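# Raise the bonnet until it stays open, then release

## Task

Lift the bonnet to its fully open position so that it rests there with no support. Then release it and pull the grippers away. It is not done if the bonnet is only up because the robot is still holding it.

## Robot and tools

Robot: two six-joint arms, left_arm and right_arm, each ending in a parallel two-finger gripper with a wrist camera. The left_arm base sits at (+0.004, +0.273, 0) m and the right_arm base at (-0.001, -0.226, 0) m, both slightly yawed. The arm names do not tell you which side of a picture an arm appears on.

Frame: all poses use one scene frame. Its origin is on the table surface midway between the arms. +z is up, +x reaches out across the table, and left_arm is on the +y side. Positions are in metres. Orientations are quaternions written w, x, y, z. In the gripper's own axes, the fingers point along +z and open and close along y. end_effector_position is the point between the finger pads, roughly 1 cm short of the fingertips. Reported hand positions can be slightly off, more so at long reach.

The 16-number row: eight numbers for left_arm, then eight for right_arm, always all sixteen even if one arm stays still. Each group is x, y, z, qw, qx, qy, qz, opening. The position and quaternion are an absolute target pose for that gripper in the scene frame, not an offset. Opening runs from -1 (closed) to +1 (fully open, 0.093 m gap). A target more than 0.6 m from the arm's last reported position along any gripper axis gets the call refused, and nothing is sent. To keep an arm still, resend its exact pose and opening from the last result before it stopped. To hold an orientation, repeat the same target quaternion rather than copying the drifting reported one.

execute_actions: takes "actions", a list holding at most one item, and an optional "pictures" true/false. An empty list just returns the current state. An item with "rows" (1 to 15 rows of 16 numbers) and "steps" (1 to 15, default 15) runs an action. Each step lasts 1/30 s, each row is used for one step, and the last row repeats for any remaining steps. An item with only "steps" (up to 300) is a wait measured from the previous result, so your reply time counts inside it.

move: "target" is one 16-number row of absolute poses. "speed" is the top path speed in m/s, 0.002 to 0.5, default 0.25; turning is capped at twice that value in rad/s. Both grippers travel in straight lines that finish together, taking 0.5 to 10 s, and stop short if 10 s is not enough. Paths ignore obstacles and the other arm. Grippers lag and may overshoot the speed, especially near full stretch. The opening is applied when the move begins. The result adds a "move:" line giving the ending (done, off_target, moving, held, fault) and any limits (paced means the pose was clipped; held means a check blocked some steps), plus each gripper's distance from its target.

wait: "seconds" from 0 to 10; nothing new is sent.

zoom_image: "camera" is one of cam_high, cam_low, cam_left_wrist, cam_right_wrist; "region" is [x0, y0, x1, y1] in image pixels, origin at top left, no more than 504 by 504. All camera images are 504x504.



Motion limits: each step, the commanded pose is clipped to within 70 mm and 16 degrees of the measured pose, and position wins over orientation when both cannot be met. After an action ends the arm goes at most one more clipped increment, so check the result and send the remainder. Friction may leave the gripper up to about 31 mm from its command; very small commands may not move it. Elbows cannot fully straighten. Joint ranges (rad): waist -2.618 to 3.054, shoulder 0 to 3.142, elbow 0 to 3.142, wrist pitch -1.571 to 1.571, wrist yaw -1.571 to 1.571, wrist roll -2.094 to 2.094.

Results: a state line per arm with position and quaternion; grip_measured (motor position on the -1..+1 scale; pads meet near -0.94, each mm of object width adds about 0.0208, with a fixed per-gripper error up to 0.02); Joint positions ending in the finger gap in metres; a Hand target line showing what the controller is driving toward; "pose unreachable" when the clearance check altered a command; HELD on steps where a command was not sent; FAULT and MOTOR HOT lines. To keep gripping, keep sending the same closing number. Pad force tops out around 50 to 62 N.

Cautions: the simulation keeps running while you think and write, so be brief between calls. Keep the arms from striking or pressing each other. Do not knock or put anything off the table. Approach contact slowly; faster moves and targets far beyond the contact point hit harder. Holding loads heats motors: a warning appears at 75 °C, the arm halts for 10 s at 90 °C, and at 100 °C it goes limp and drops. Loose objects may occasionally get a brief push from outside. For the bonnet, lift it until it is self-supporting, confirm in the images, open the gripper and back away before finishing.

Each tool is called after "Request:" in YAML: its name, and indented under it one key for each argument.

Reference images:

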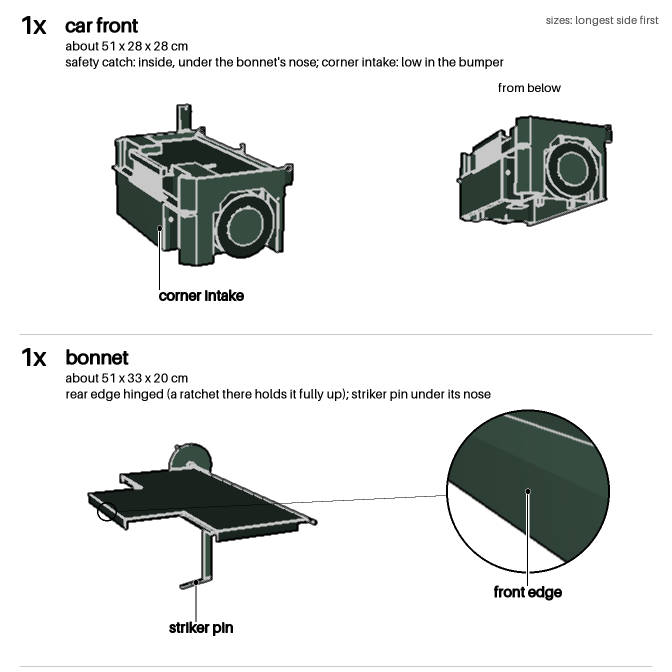

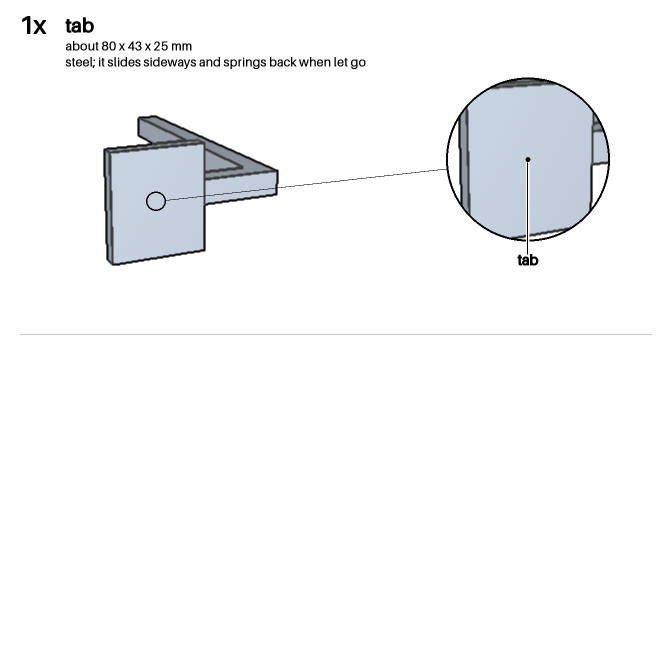

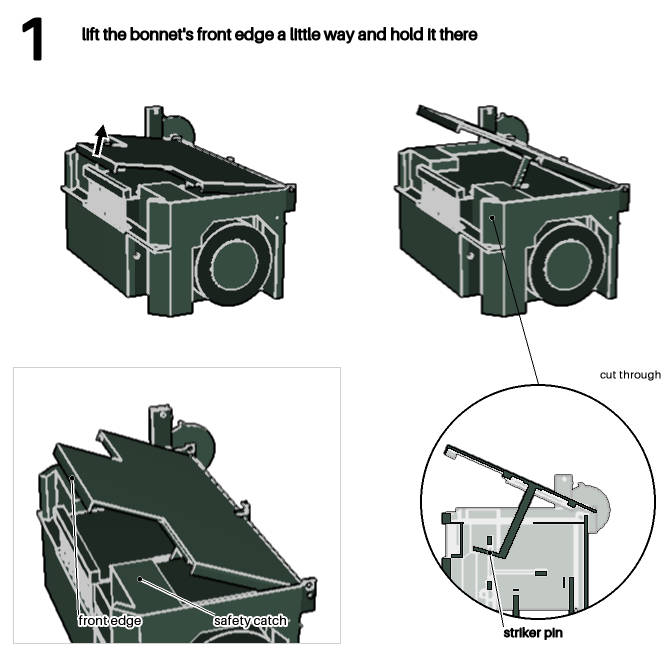

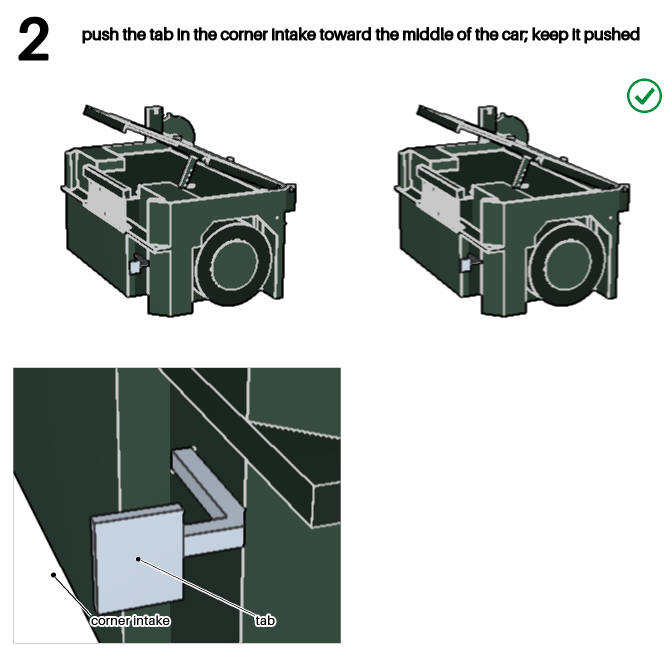

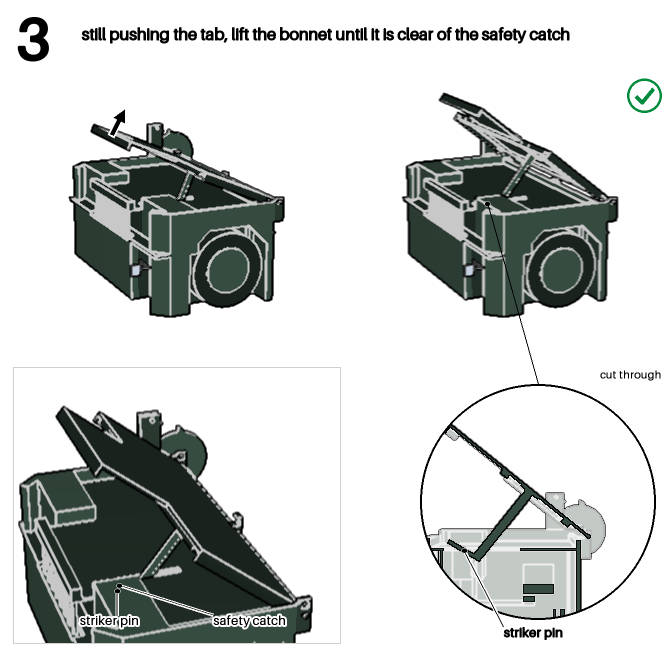

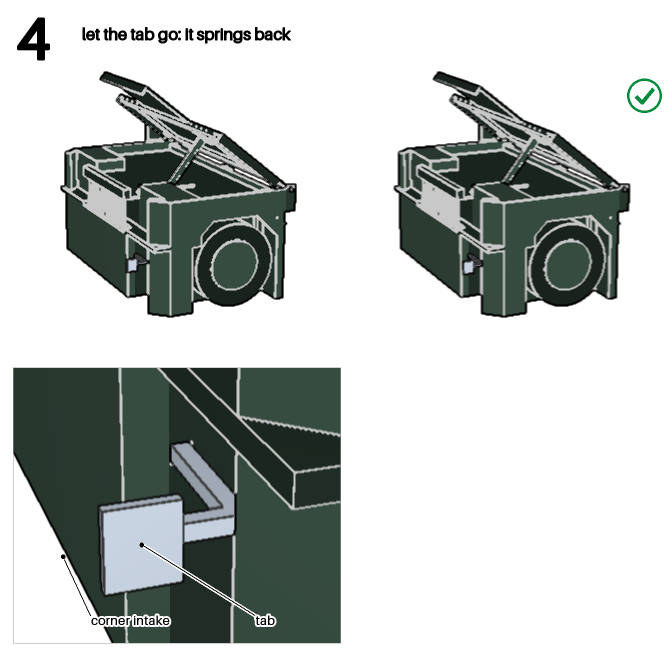

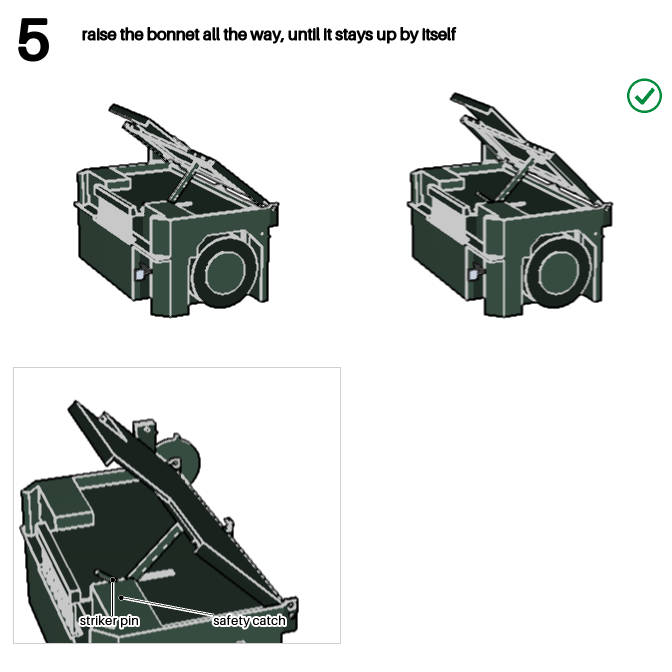

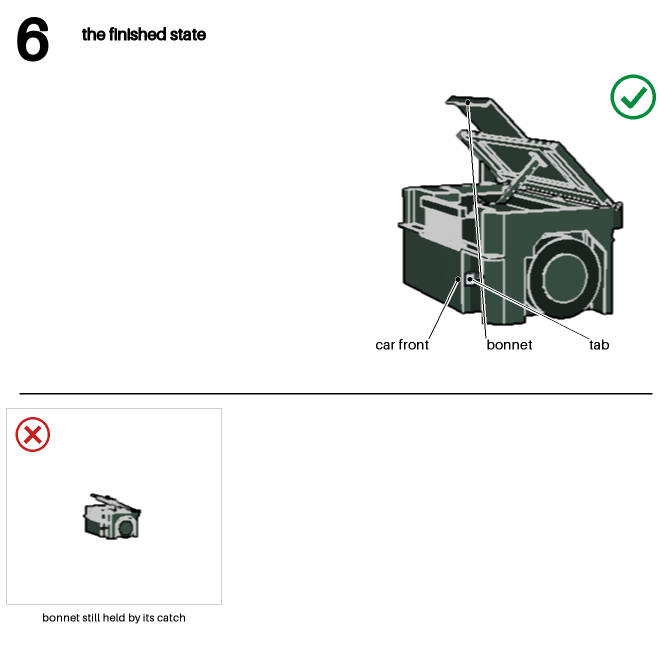

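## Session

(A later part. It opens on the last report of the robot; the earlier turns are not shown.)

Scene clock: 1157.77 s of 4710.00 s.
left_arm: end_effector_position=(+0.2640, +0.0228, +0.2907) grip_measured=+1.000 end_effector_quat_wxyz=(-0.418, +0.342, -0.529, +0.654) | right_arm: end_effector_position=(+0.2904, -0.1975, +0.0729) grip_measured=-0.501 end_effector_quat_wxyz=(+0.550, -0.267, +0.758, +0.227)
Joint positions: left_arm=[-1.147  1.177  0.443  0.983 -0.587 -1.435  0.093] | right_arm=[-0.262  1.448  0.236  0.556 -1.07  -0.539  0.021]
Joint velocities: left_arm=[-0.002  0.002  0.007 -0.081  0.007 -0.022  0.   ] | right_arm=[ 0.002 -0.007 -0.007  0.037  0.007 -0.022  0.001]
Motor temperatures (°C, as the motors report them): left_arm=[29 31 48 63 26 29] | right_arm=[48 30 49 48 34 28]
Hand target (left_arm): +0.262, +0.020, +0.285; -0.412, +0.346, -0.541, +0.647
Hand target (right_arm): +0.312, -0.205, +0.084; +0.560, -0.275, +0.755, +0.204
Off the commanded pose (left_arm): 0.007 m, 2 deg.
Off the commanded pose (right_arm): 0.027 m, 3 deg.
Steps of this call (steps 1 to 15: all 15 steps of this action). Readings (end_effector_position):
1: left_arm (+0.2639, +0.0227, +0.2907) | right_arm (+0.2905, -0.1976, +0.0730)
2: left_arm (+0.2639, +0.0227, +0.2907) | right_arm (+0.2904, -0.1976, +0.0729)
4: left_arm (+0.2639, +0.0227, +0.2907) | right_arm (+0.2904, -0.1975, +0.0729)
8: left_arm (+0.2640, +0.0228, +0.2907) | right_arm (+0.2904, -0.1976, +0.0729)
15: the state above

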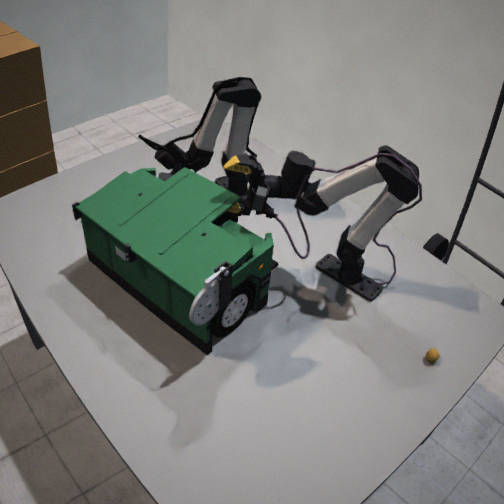

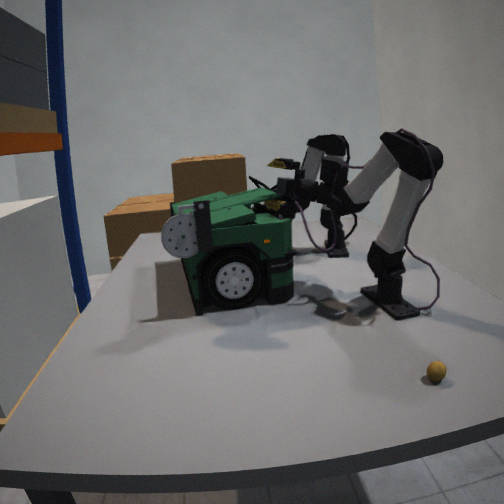

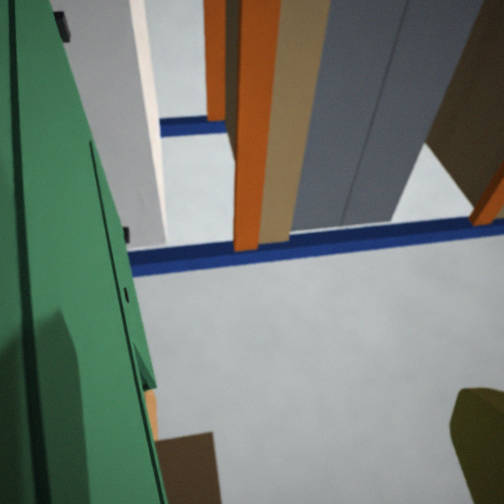

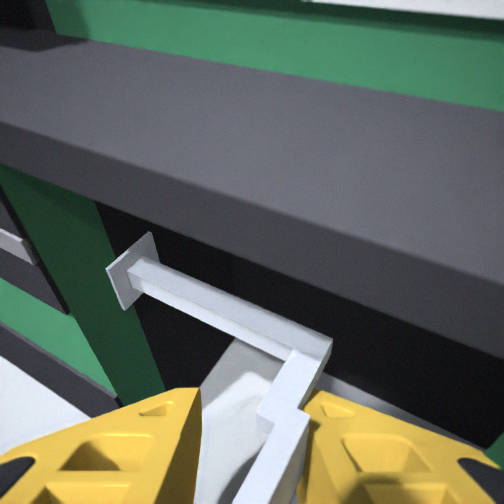

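Request:
execute_actions:
  actions:
    - {"rows":[[0.262,0.02,0.285,0.41,-0.345,0.54,-0.645,1,0.325,-0.155,0.078,0.559,-0.275,0.755,0.203,-0.5]],"steps":15}

Request:
execute_actions:
  actions:
    - {"rows":[[0.262,0.02,0.285,0.41,-0.345,0.54,-0.645,1,0.335,-0.13,0.078,0.54,-0.34,0.728,0.25,-0.7]],"steps":15}

Request:
execute_actions:
  actions:
    - {"rows":[[0.262,0.02,0.285,0.41,-0.345,0.54,-0.645,1,0.335,-0.13,0.078,0.54,-0.34,0.728,0.25,-0.7]],"steps":15}

Scene clock: 1163.10 s of 4710.00 s.
left_arm: end_effector_position=(+0.2640, +0.0228, +0.2907) grip_measured=+1.000 end_effector_quat_wxyz=(-0.418, +0.342, -0.529, +0.654) | right_arm: end_effector_position=(+0.3103, -0.1823, +0.0589) grip_measured=-0.501 end_effector_quat_wxyz=(+0.531, -0.235, +0.796, +0.172)
Joint positions: left_arm=[-1.147  1.177  0.443  0.983 -0.587 -1.435  0.093] | right_arm=[-0.068  1.468  0.206  0.716 -0.76  -0.371  0.021]
Joint velocities: left_arm=[-0.007 -0.017  0.002  0.037 -0.11   0.022  0.   ] | right_arm=[ 0.017  0.042 -0.037  0.183  0.066 -0.022 -0.   ]
Motor temperatures (°C, as the motors report them): left_arm=[29 31 48 59 26 29] | right_arm=[47 30 50 47 34 28]
Hand target (left_arm): +0.262, +0.020, +0.285; -0.412, +0.346, -0.541, +0.647
Hand target (right_arm): +0.320, -0.156, +0.079; +0.555, -0.276, +0.757, +0.205
Off the commanded pose (left_arm): 0.007 m, 2 deg.
Off the commanded pose (right_arm): 0.036 m, 8 deg.
Steps of this call (steps 1 to 90: nothing new was sent; then 1.83 s passed at rest; steps 91 to 105: all 15 steps of this action). Readings (end_effector_position):
91: left_arm (+0.2640, +0.0228, +0.2907) | right_arm (+0.2919, -0.1930, +0.0721)
92: left_arm (+0.2640, +0.0228, +0.2907) | right_arm (+0.2962, -0.1878, +0.0683)
94: left_arm (+0.2640, +0.0228, +0.2907) | right_arm (+0.3027, -0.1846, +0.0630)
98: left_arm (+0.2640, +0.0228, +0.2907) | right_arm (+0.3084, -0.1821, +0.0589)
105: the state above

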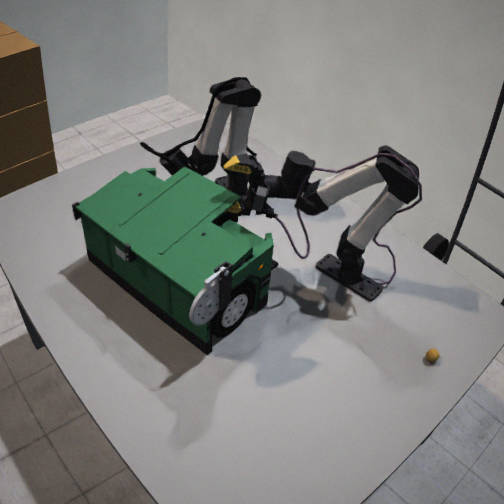

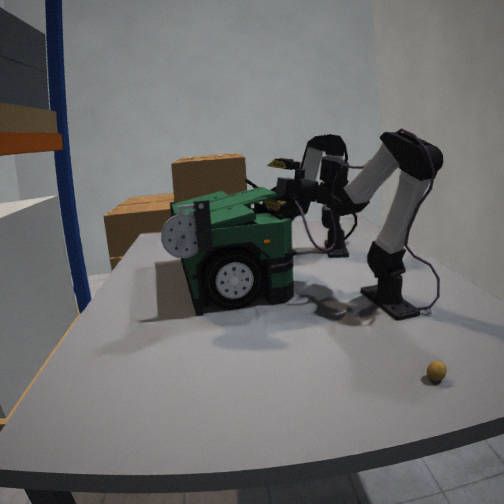

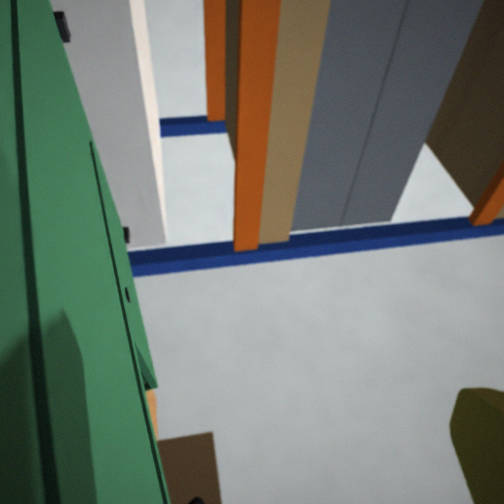

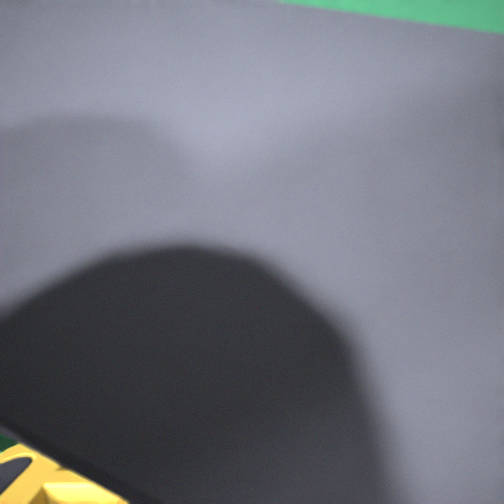

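Scene clock: 1163.60 s of 4710.00 s.
left_arm: end_effector_position=(+0.2640, +0.0228, +0.2907) grip_measured=+1.000 end_effector_quat_wxyz=(-0.418, +0.342, -0.529, +0.654) | right_arm: end_effector_position=(+0.3129, -0.1848, +0.0582) grip_measured=-0.697 end_effector_quat_wxyz=(+0.536, -0.261, +0.787, +0.159)
Joint positions: left_arm=[-1.147  1.177  0.443  0.983 -0.587 -1.435  0.093] | right_arm=[-0.083  1.492  0.221  0.716 -0.781 -0.444  0.012]
Joint velocities: left_arm=[-0.007  0.007 -0.012 -0.037  0.066  0.022  0.   ] | right_arm=[-0.002  0.002  0.027 -0.095  0.066  0.007 -0.001]
Motor temperatures (°C, as the motors report them): left_arm=[29 31 48 59 26 29] | right_arm=[47 30 51 47 34 28]
Hand target (left_arm): +0.262, +0.020, +0.285; -0.412, +0.346, -0.541, +0.647
Hand target (right_arm): +0.322, -0.136, +0.080; +0.539, -0.336, +0.732, +0.246
Off the commanded pose (left_arm): 0.007 m, 2 deg.
Off the commanded pose (right_arm): 0.062 m, 15 deg.
Steps of this call (steps 1 to 15: all 15 steps of this action). Readings (end_effector_position):
1: left_arm (+0.2640, +0.0228, +0.2907) | right_arm (+0.3113, -0.1821, +0.0585)
2: left_arm (+0.2640, +0.0228, +0.2907) | right_arm (+0.3125, -0.1839, +0.0583)
4: left_arm (+0.2640, +0.0228, +0.2907) | right_arm (+0.3132, -0.1850, +0.0581)
8: left_arm (+0.2640, +0.0228, +0.2907) | right_arm (+0.3131, -0.1849, +0.0582)
15: the state above

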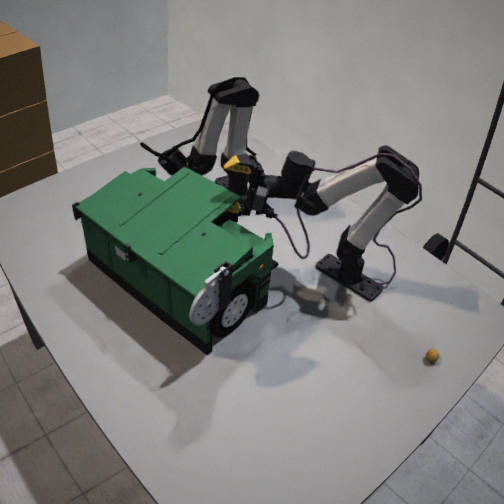

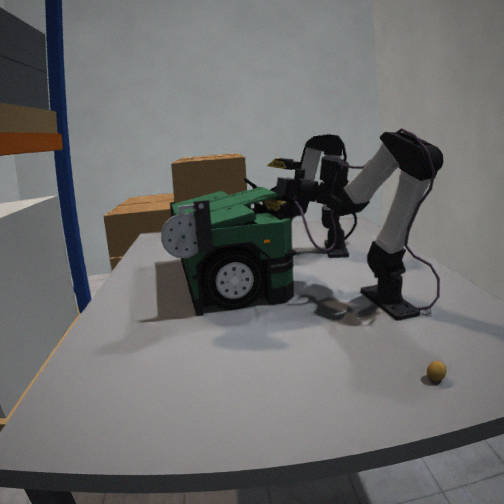

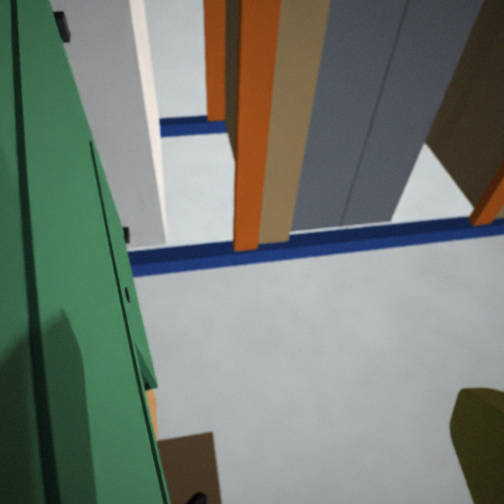

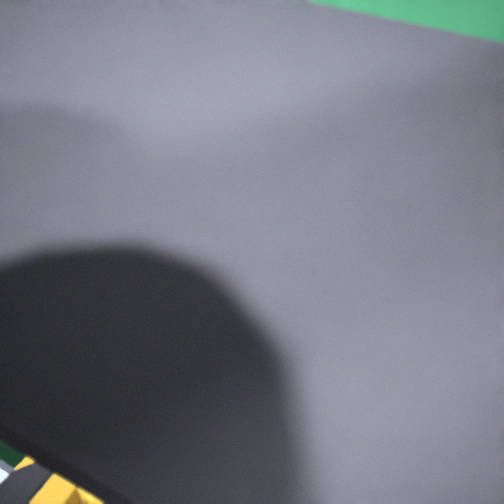

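Scene clock: 1164.10 s of 4710.00 s.
left_arm: end_effector_position=(+0.2640, +0.0228, +0.2907) grip_measured=+1.000 end_effector_quat_wxyz=(-0.418, +0.342, -0.529, +0.654) | right_arm: end_effector_position=(+0.3129, -0.1848, +0.0582) grip_measured=-0.697 end_effector_quat_wxyz=(+0.536, -0.262, +0.787, +0.159)
Joint positions: left_arm=[-1.147  1.177  0.443  0.983 -0.587 -1.435  0.093] | right_arm=[-0.083  1.492  0.222  0.714 -0.782 -0.446  0.012]
Joint velocities: left_arm=[-0.007  0.007  0.012  0.066  0.051  0.022  0.   ] | right_arm=[ 0.007  0.017  0.017 -0.022  0.037 -0.007 -0.   ]
Motor temperatures (°C, as the motors report them): left_arm=[29 31 48 59 26 29] | right_arm=[47 30 51 47 34 28]
Hand target (left_arm): +0.262, +0.020, +0.285; -0.412, +0.346, -0.541, +0.647
Hand target (right_arm): +0.322, -0.136, +0.080; +0.539, -0.337, +0.732, +0.246
Off the commanded pose (left_arm): 0.007 m, 2 deg.
Off the commanded pose (right_arm): 0.062 m, 15 deg.
Steps of this call (steps 1 to 15: all 15 steps of this action). Readings (end_effector_position):
1: left_arm (+0.2640, +0.0228, +0.2907) | right_arm (+0.3130, -0.1848, +0.0583)
2: left_arm (+0.2640, +0.0228, +0.2907) | right_arm (+0.3130, -0.1848, +0.0583)
4: left_arm (+0.2640, +0.0228, +0.2907) | right_arm (+0.3129, -0.1848, +0.0582)
8: left_arm (+0.2640, +0.0228, +0.2907) | right_arm (+0.3130, -0.1848, +0.0583)
15: the state above

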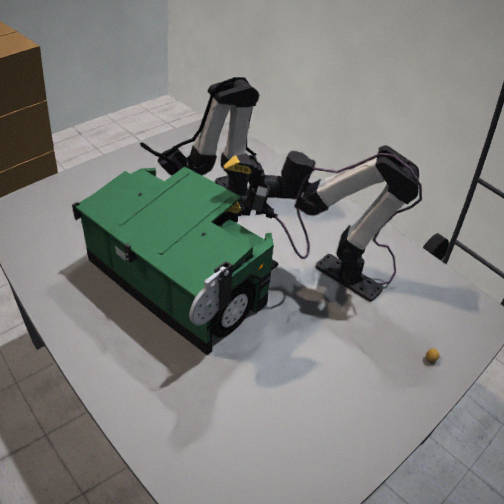

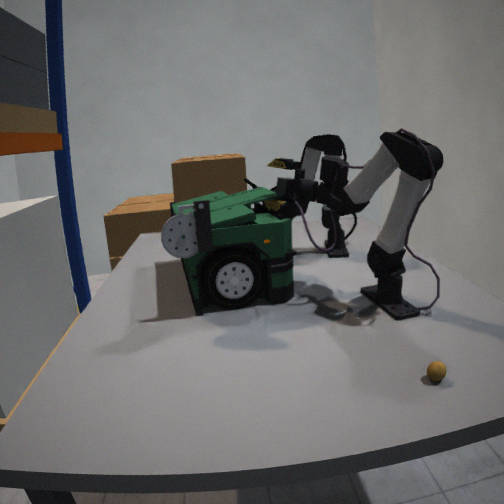

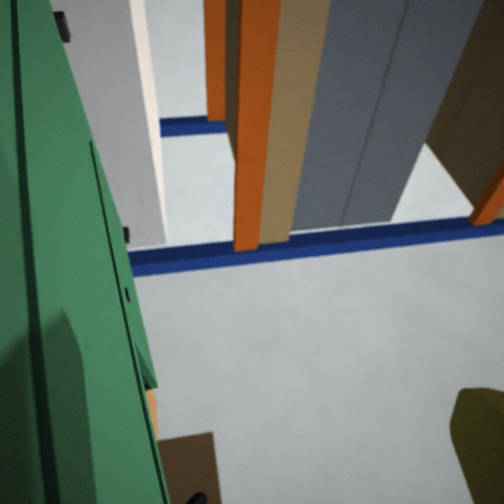

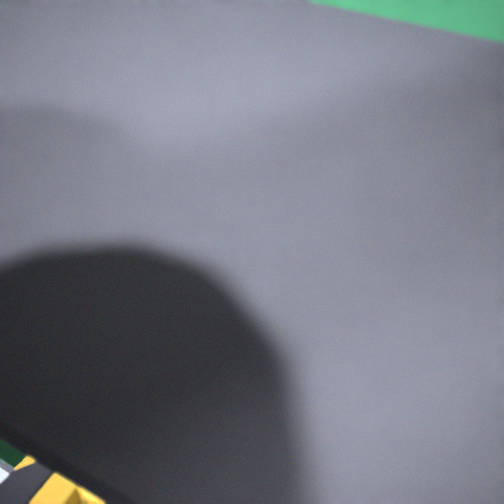

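Request:
execute_actions:
  actions:
    - {"rows":[[0.262,0.022,0.36,0.453,-0.289,0.453,-0.711,1,0.322,-0.15,0.075,0.54,-0.30,0.75,0.2,-0.7]],"steps":15}

Request:
zoom_image:
  camera: "cam_right_wrist"
  region: [0,400,160,504]

Scene clock: 1167.80 s of 4710.00 s.
left_arm: end_effector_position=(+0.2631, +0.0182, +0.2955) grip_measured=+1.000 end_effector_quat_wxyz=(-0.446, +0.302, -0.545, +0.642) | right_arm: end_effector_position=(+0.3131, -0.1863, +0.0581) grip_measured=-0.697 end_effector_quat_wxyz=(+0.535, -0.257, +0.790, +0.155)
Joint positions: left_arm=[-1.141  1.183  0.45   0.996 -0.548 -1.33   0.093] | right_arm=[-0.082  1.482  0.219  0.707 -0.765 -0.439  0.012]
Joint velocities: left_arm=[0.012 0.012 0.002 0.022 0.051 0.022 0.   ] | right_arm=[-0.017 -0.002 -0.012  0.007 -0.081 -0.051 -0.001]
Motor temperatures (°C, as the motors report them): left_arm=[29 31 48 58 26 29] | right_arm=[48 30 53 47 35 28]
Hand target (left_arm): +0.257, +0.029, +0.356; -0.452, +0.290, -0.458, +0.709
Hand target (right_arm): +0.317, -0.152, +0.075; +0.542, -0.302, +0.757, +0.202
Off the commanded pose (left_arm): 0.065 m, 13 deg.
Off the commanded pose (right_arm): 0.041 m, 9 deg.
Steps of this call (steps 1 to 90: nothing new was sent; then 0.20 s passed at rest; steps 91 to 105: all 15 steps of this action). Readings (end_effector_position):
91: left_arm (+0.2636, +0.0226, +0.2955) | right_arm (+0.3129, -0.1860, +0.0581)
92: left_arm (+0.2635, +0.0219, +0.2963) | right_arm (+0.3130, -0.1860, +0.0581)
94: left_arm (+0.2631, +0.0207, +0.2961) | right_arm (+0.3130, -0.1862, +0.0581)
98: left_arm (+0.2630, +0.0192, +0.2956) | right_arm (+0.3130, -0.1862, +0.0581)
105: the state above

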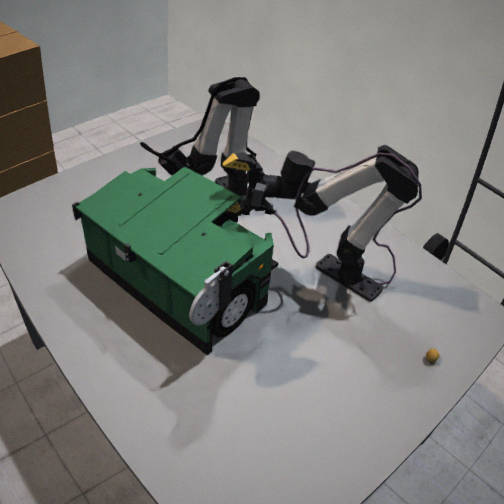

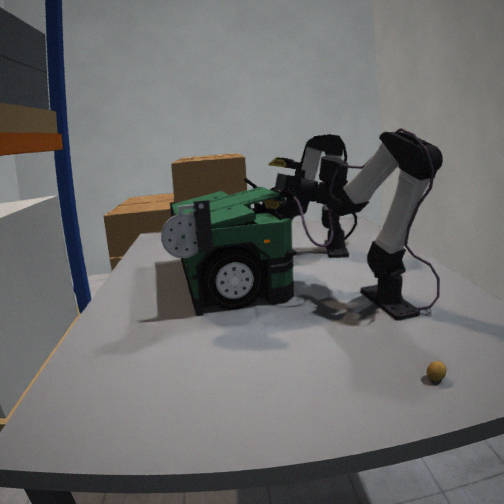

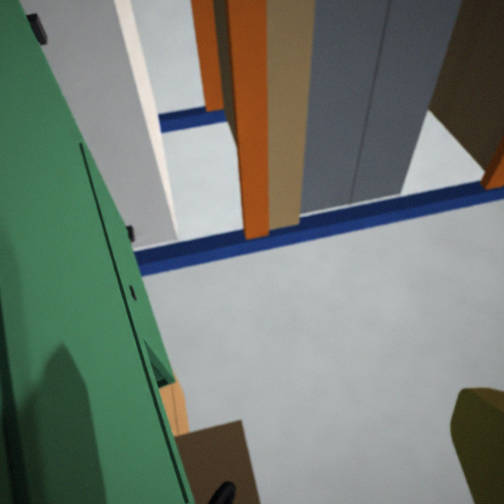

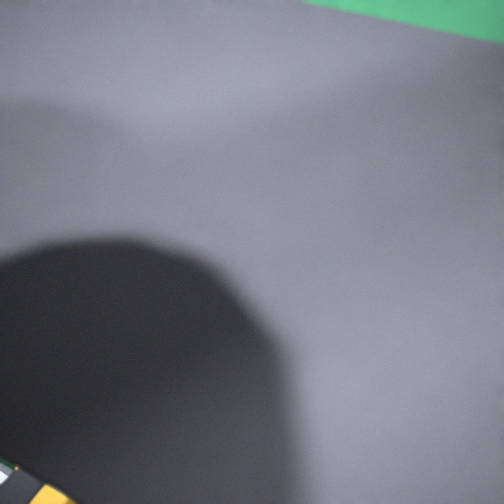

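Region (0, 400, 160, 504) of cam_right_wrist's 504x504 image, scaled by 3.150, with more detail than that image has; it fills the top 328 rows of this view, and the rest is white.

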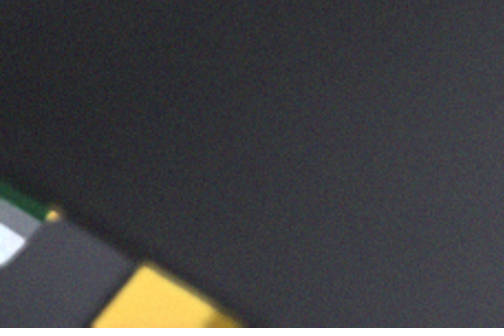

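Request:
move:
  target: [0.262,0.022,0.285,0.41,-0.345,0.54,-0.645,1,0.27,-0.205,0.065,0.5,-0.2,0.83,0.13,-0.3]
  speed: 0.08

Request:
move:
  target: [0.262,0.022,0.285,0.41,-0.345,0.54,-0.645,1,0.225,-0.225,0.105,0.46,-0.077,0.884,0.04,-1]
  speed: 0.08

Request:
move:
  target: [0.262,0.022,0.285,0.41,-0.345,0.54,-0.645,1,0.235,-0.232,0.10,0.297,0.571,0.68,0.354,-1]
  speed: 0.15

Scene clock: 1184.13 s of 4710.00 s.
left_arm: end_effector_position=(+0.2655, +0.0229, +0.2907) grip_measured=+1.000 end_effector_quat_wxyz=(-0.420, +0.341, -0.534, +0.650) | right_arm: end_effector_position=(+0.2757, -0.2037, +0.0675) grip_measured=-0.301 end_effector_quat_wxyz=(+0.505, -0.204, +0.829, +0.132)
Joint positions: left_arm=[-1.14   1.172  0.45   0.962 -0.579 -1.433  0.093] | right_arm=[-0.157  1.089  0.169  0.275 -0.711 -0.442  0.031]
Joint velocities: left_arm=[ 0.007 -0.007  0.012  0.051 -0.007  0.081  0.   ] | right_arm=[ 0.012  0.012  0.002 -0.051 -0.022  0.007 -0.001]
Motor temperatures (°C, as the motors report them): left_arm=[29 31 50 64 26 29] | right_arm=[49 30 52 46 34 28]
Hand target (left_arm): +0.262, +0.022, +0.285; -0.412, +0.346, -0.541, +0.647
Hand target (right_arm): +0.271, -0.205, +0.064; +0.502, -0.200, +0.831, +0.129
Off the commanded pose (left_arm): 0.007 m, 2 deg.
Off the commanded pose (right_arm): 0.006 m, 1 deg.
After step 90, 11.70 s passed at rest.
move: done

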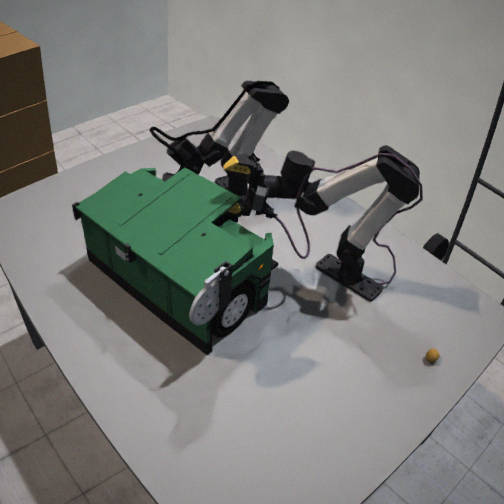

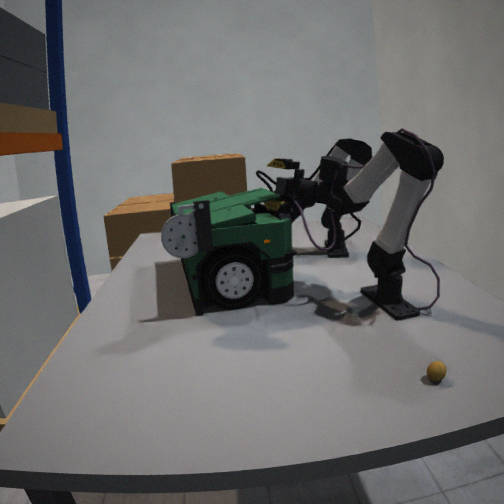

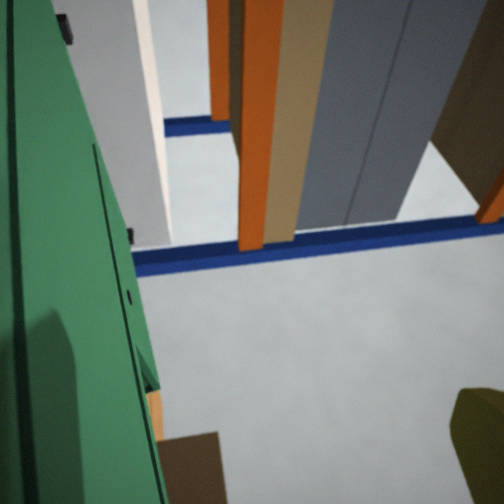

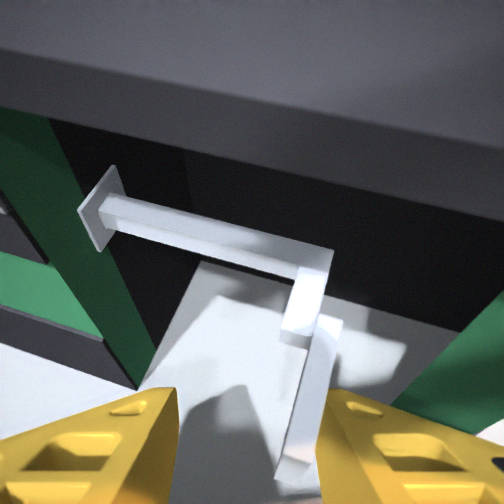

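Scene clock: 1186.83 s of 4710.00 s.
left_arm: end_effector_position=(+0.2655, +0.0229, +0.2907) grip_measured=+1.000 end_effector_quat_wxyz=(-0.420, +0.341, -0.534, +0.650) | right_arm: end_effector_position=(+0.2250, -0.2254, +0.0931) grip_measured=-0.985 end_effector_quat_wxyz=(+0.451, -0.075, +0.888, +0.046)
Joint positions: left_arm=[-1.14   1.172  0.45   0.962 -0.579 -1.434  0.093] | right_arm=[-0.089  0.476  0.252 -0.454 -0.355 -0.257  0.   ]
Joint velocities: left_arm=[-0.007 -0.022  0.002 -0.095  0.022 -0.037  0.   ] | right_arm=[-0.032  0.002  0.012 -0.007  0.081 -0.022  0.   ]
Motor temperatures (°C, as the motors report them): left_arm=[29 31 50 62 26 29] | right_arm=[49 30 52 45 34 28]
Hand target (left_arm): +0.262, +0.022, +0.285; -0.412, +0.346, -0.541, +0.647
Hand target (right_arm): +0.226, -0.225, +0.104; +0.462, -0.076, +0.883, +0.041
Off the commanded pose (left_arm): 0.007 m, 2 deg.
Off the commanded pose (right_arm): 0.012 m, 1 deg.
move: off_target (right_arm)

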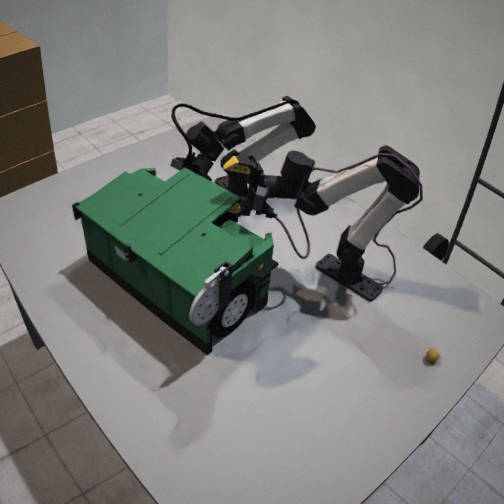

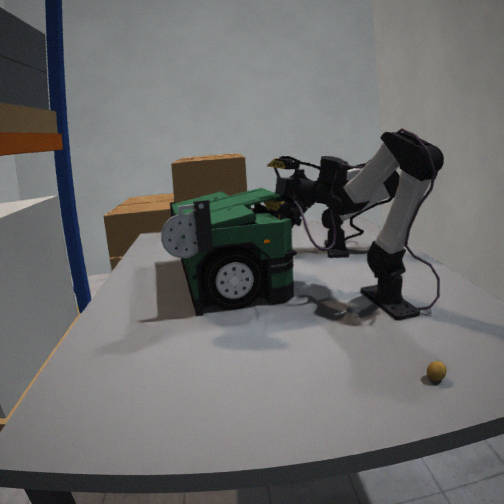

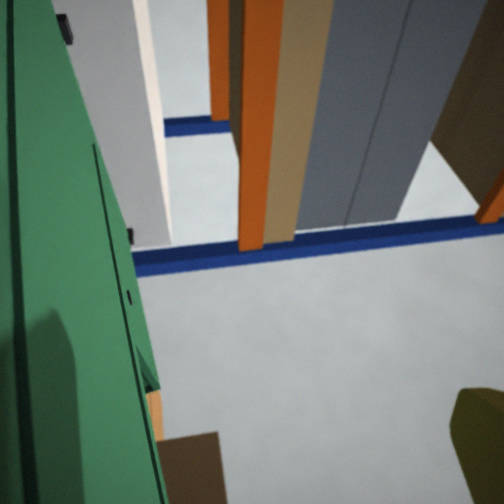

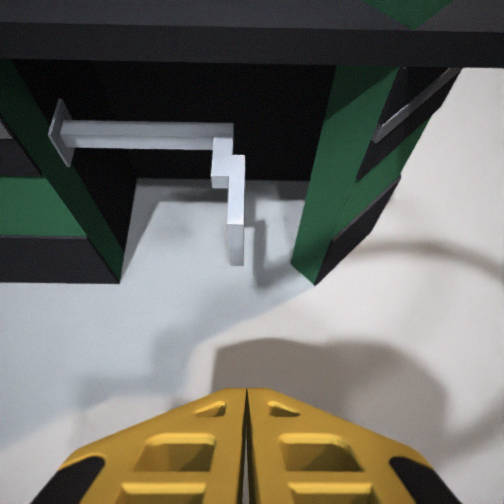

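Scene clock: 1192.50 s of 4710.00 s.
left_arm: end_effector_position=(+0.2655, +0.0229, +0.2907) grip_measured=+1.000 end_effector_quat_wxyz=(-0.420, +0.341, -0.534, +0.650) | right_arm: end_effector_position=(+0.2296, -0.2296, +0.0921) grip_measured=-0.986 end_effector_quat_wxyz=(+0.293, +0.568, +0.686, +0.347)
Joint positions: left_arm=[-1.14   1.172  0.45   0.962 -0.579 -1.434  0.093] | right_arm=[-0.109  0.518  0.252 -0.416 -0.365  1.279  0.   ]
Joint velocities: left_arm=[ 0.002 -0.002 -0.002 -0.037  0.051 -0.007  0.   ] | right_arm=[ 0.017 -0.027 -0.007  0.022  0.007 -0.007  0.   ]
Motor temperatures (°C, as the motors report them): left_arm=[29 31 49 60 26 29] | right_arm=[48 30 52 46 34 28]
Hand target (left_arm): +0.262, +0.022, +0.285; -0.412, +0.346, -0.541, +0.647
Hand target (right_arm): +0.234, -0.232, +0.100; +0.297, +0.570, +0.679, +0.353
Off the commanded pose (left_arm): 0.007 m, 2 deg.
Off the commanded pose (right_arm): 0.010 m, 1 deg.
move: done

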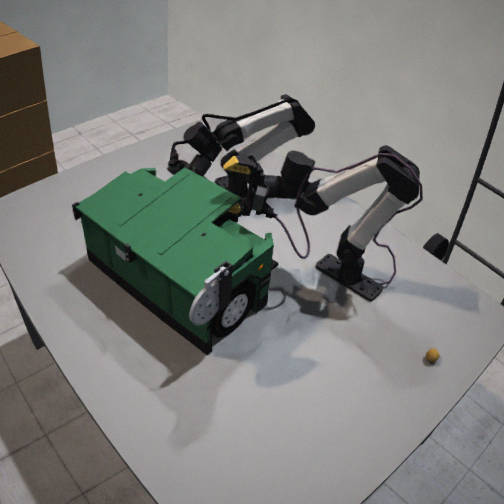

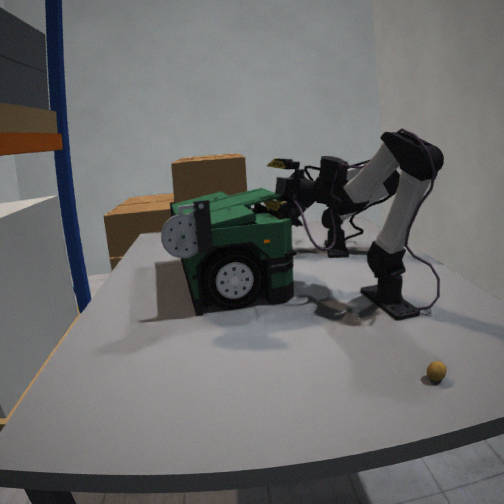

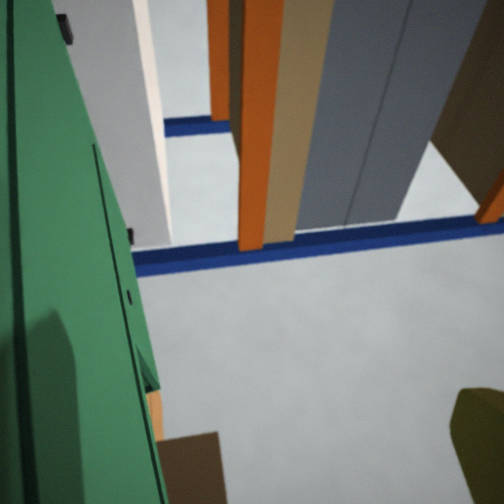

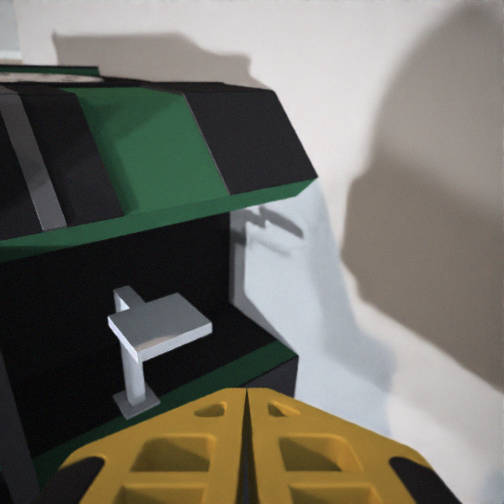

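Request:
move:
  target: [0.262,0.022,0.285,0.41,-0.345,0.54,-0.645,1,0.295,-0.226,0.084,0.369,0.527,0.627,0.44,-1]
  speed: 0.05

Request:
move:
  target: [0.262,0.022,0.285,0.41,-0.345,0.54,-0.645,1,0.35,-0.218,0.082,0.369,0.527,0.627,0.44,-1]
  speed: 0.04

Scene clock: 1200.63 s of 4710.00 s.
left_arm: end_effector_position=(+0.2655, +0.0229, +0.2907) grip_measured=+1.000 end_effector_quat_wxyz=(-0.420, +0.341, -0.534, +0.650) | right_arm: end_effector_position=(+0.2940, -0.2312, +0.0874) grip_measured=-0.986 end_effector_quat_wxyz=(+0.371, +0.531, +0.627, +0.432)
Joint positions: left_arm=[-1.14   1.172  0.45   0.962 -0.579 -1.434  0.093] | right_arm=[-0.041  1.026  0.07   0.574 -0.345  1.43   0.   ]
Joint velocities: left_arm=[ 0.022 -0.012 -0.002 -0.037  0.037 -0.007  0.   ] | right_arm=[-0.002 -0.002 -0.012  0.022 -0.095  0.037  0.   ]
Motor temperatures (°C, as the motors report them): left_arm=[29 31 48 57 26 29] | right_arm=[46 30 52 46 33 28]
Hand target (left_arm): +0.262, +0.022, +0.285; -0.412, +0.346, -0.541, +0.647
Hand target (right_arm): +0.293, -0.225, +0.085; +0.367, +0.525, +0.629, +0.441
Off the commanded pose (left_arm): 0.007 m, 2 deg.
Off the commanded pose (right_arm): 0.006 m, 1 deg.
After step 90, 1.97 s passed at rest.
move: done

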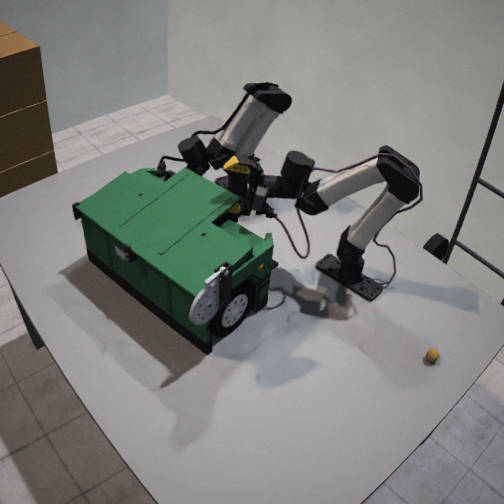

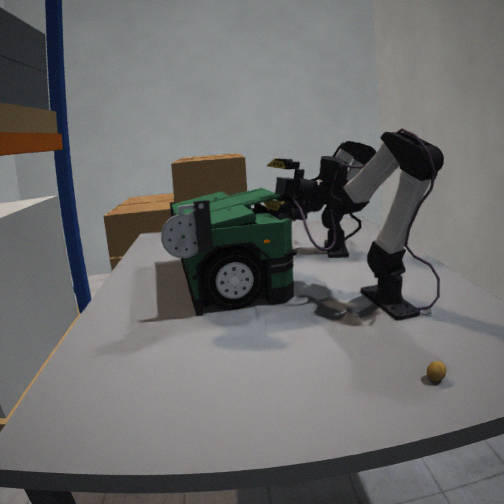

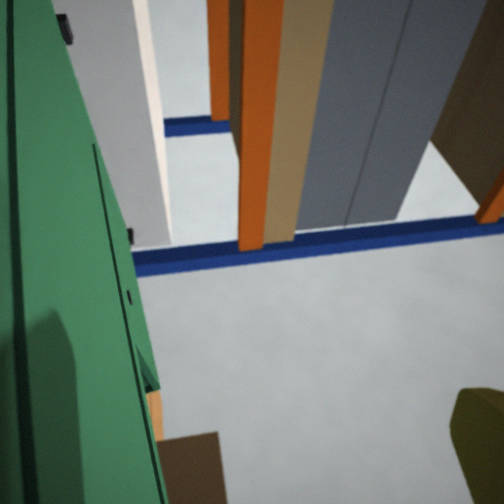

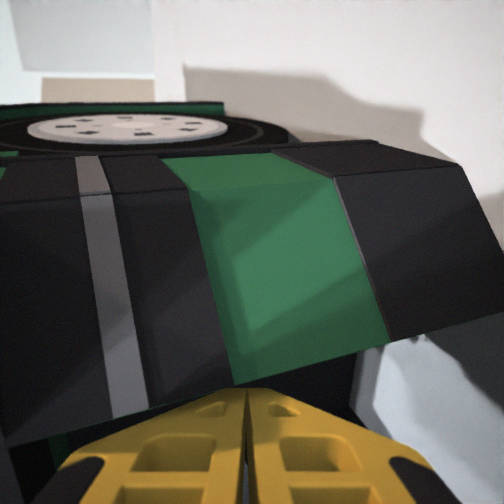

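Scene clock: 1202.30 s of 4710.00 s.
left_arm: end_effector_position=(+0.2658, +0.0235, +0.2908) grip_measured=+1.000 end_effector_quat_wxyz=(-0.419, +0.343, -0.532, +0.651) | right_arm: end_effector_position=(+0.3005, -0.2259, +0.0839) grip_measured=-0.985 end_effector_quat_wxyz=(+0.372, +0.530, +0.605, +0.464)
Joint positions: left_arm=[-1.14   1.172  0.45   0.963 -0.582 -1.438  0.093] | right_arm=[-0.023  1.213  0.027  0.869 -0.351  1.502  0.   ]
Joint velocities: left_arm=[ 0.012  0.002 -0.022 -0.11  -0.037  0.037  0.   ] | right_arm=[-0.002  0.042 -0.037  0.11   0.007  0.007  0.   ]
Motor temperatures (°C, as the motors report them): left_arm=[29 31 48 57 26 29] | right_arm=[46 30 53 46 33 28]
Hand target (left_arm): +0.262, +0.022, +0.285; -0.412, +0.346, -0.541, +0.647
Hand target (right_arm): +0.335, -0.216, +0.088; +0.368, +0.524, +0.627, +0.444
Off the commanded pose (left_arm): 0.007 m, 2 deg.
Off the commanded pose (right_arm): 0.050 m, 4 deg.
move: off_target (right_arm)

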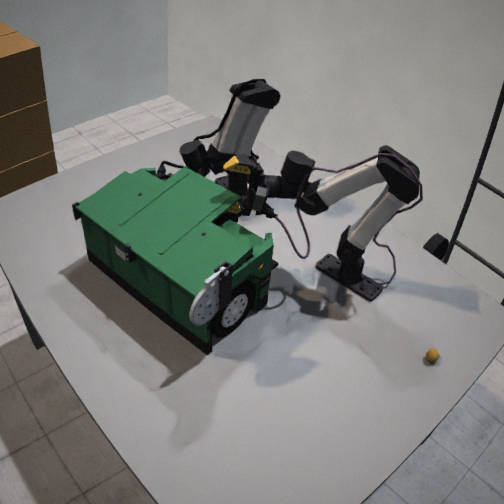

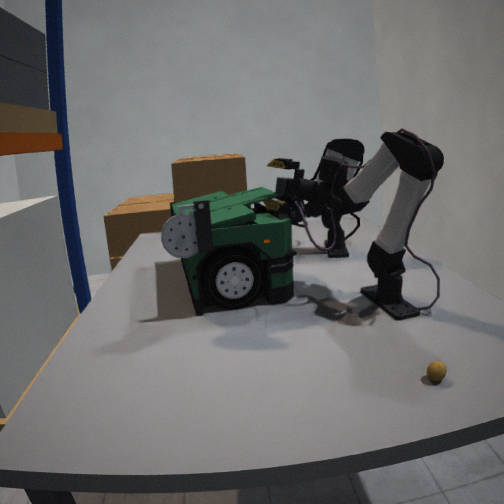

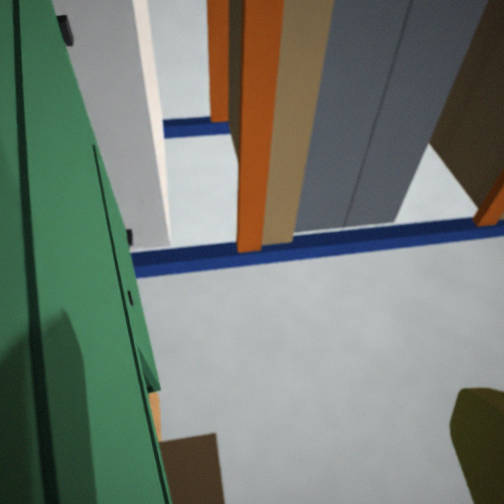

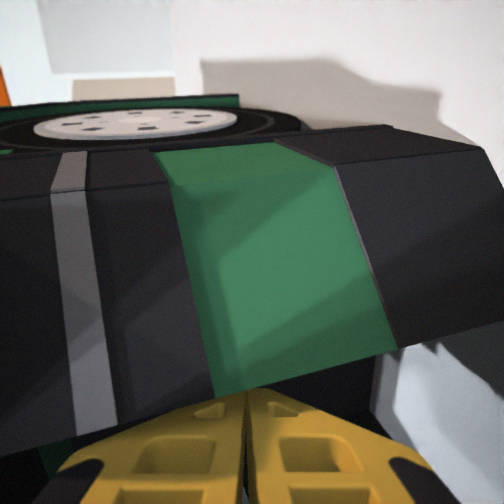

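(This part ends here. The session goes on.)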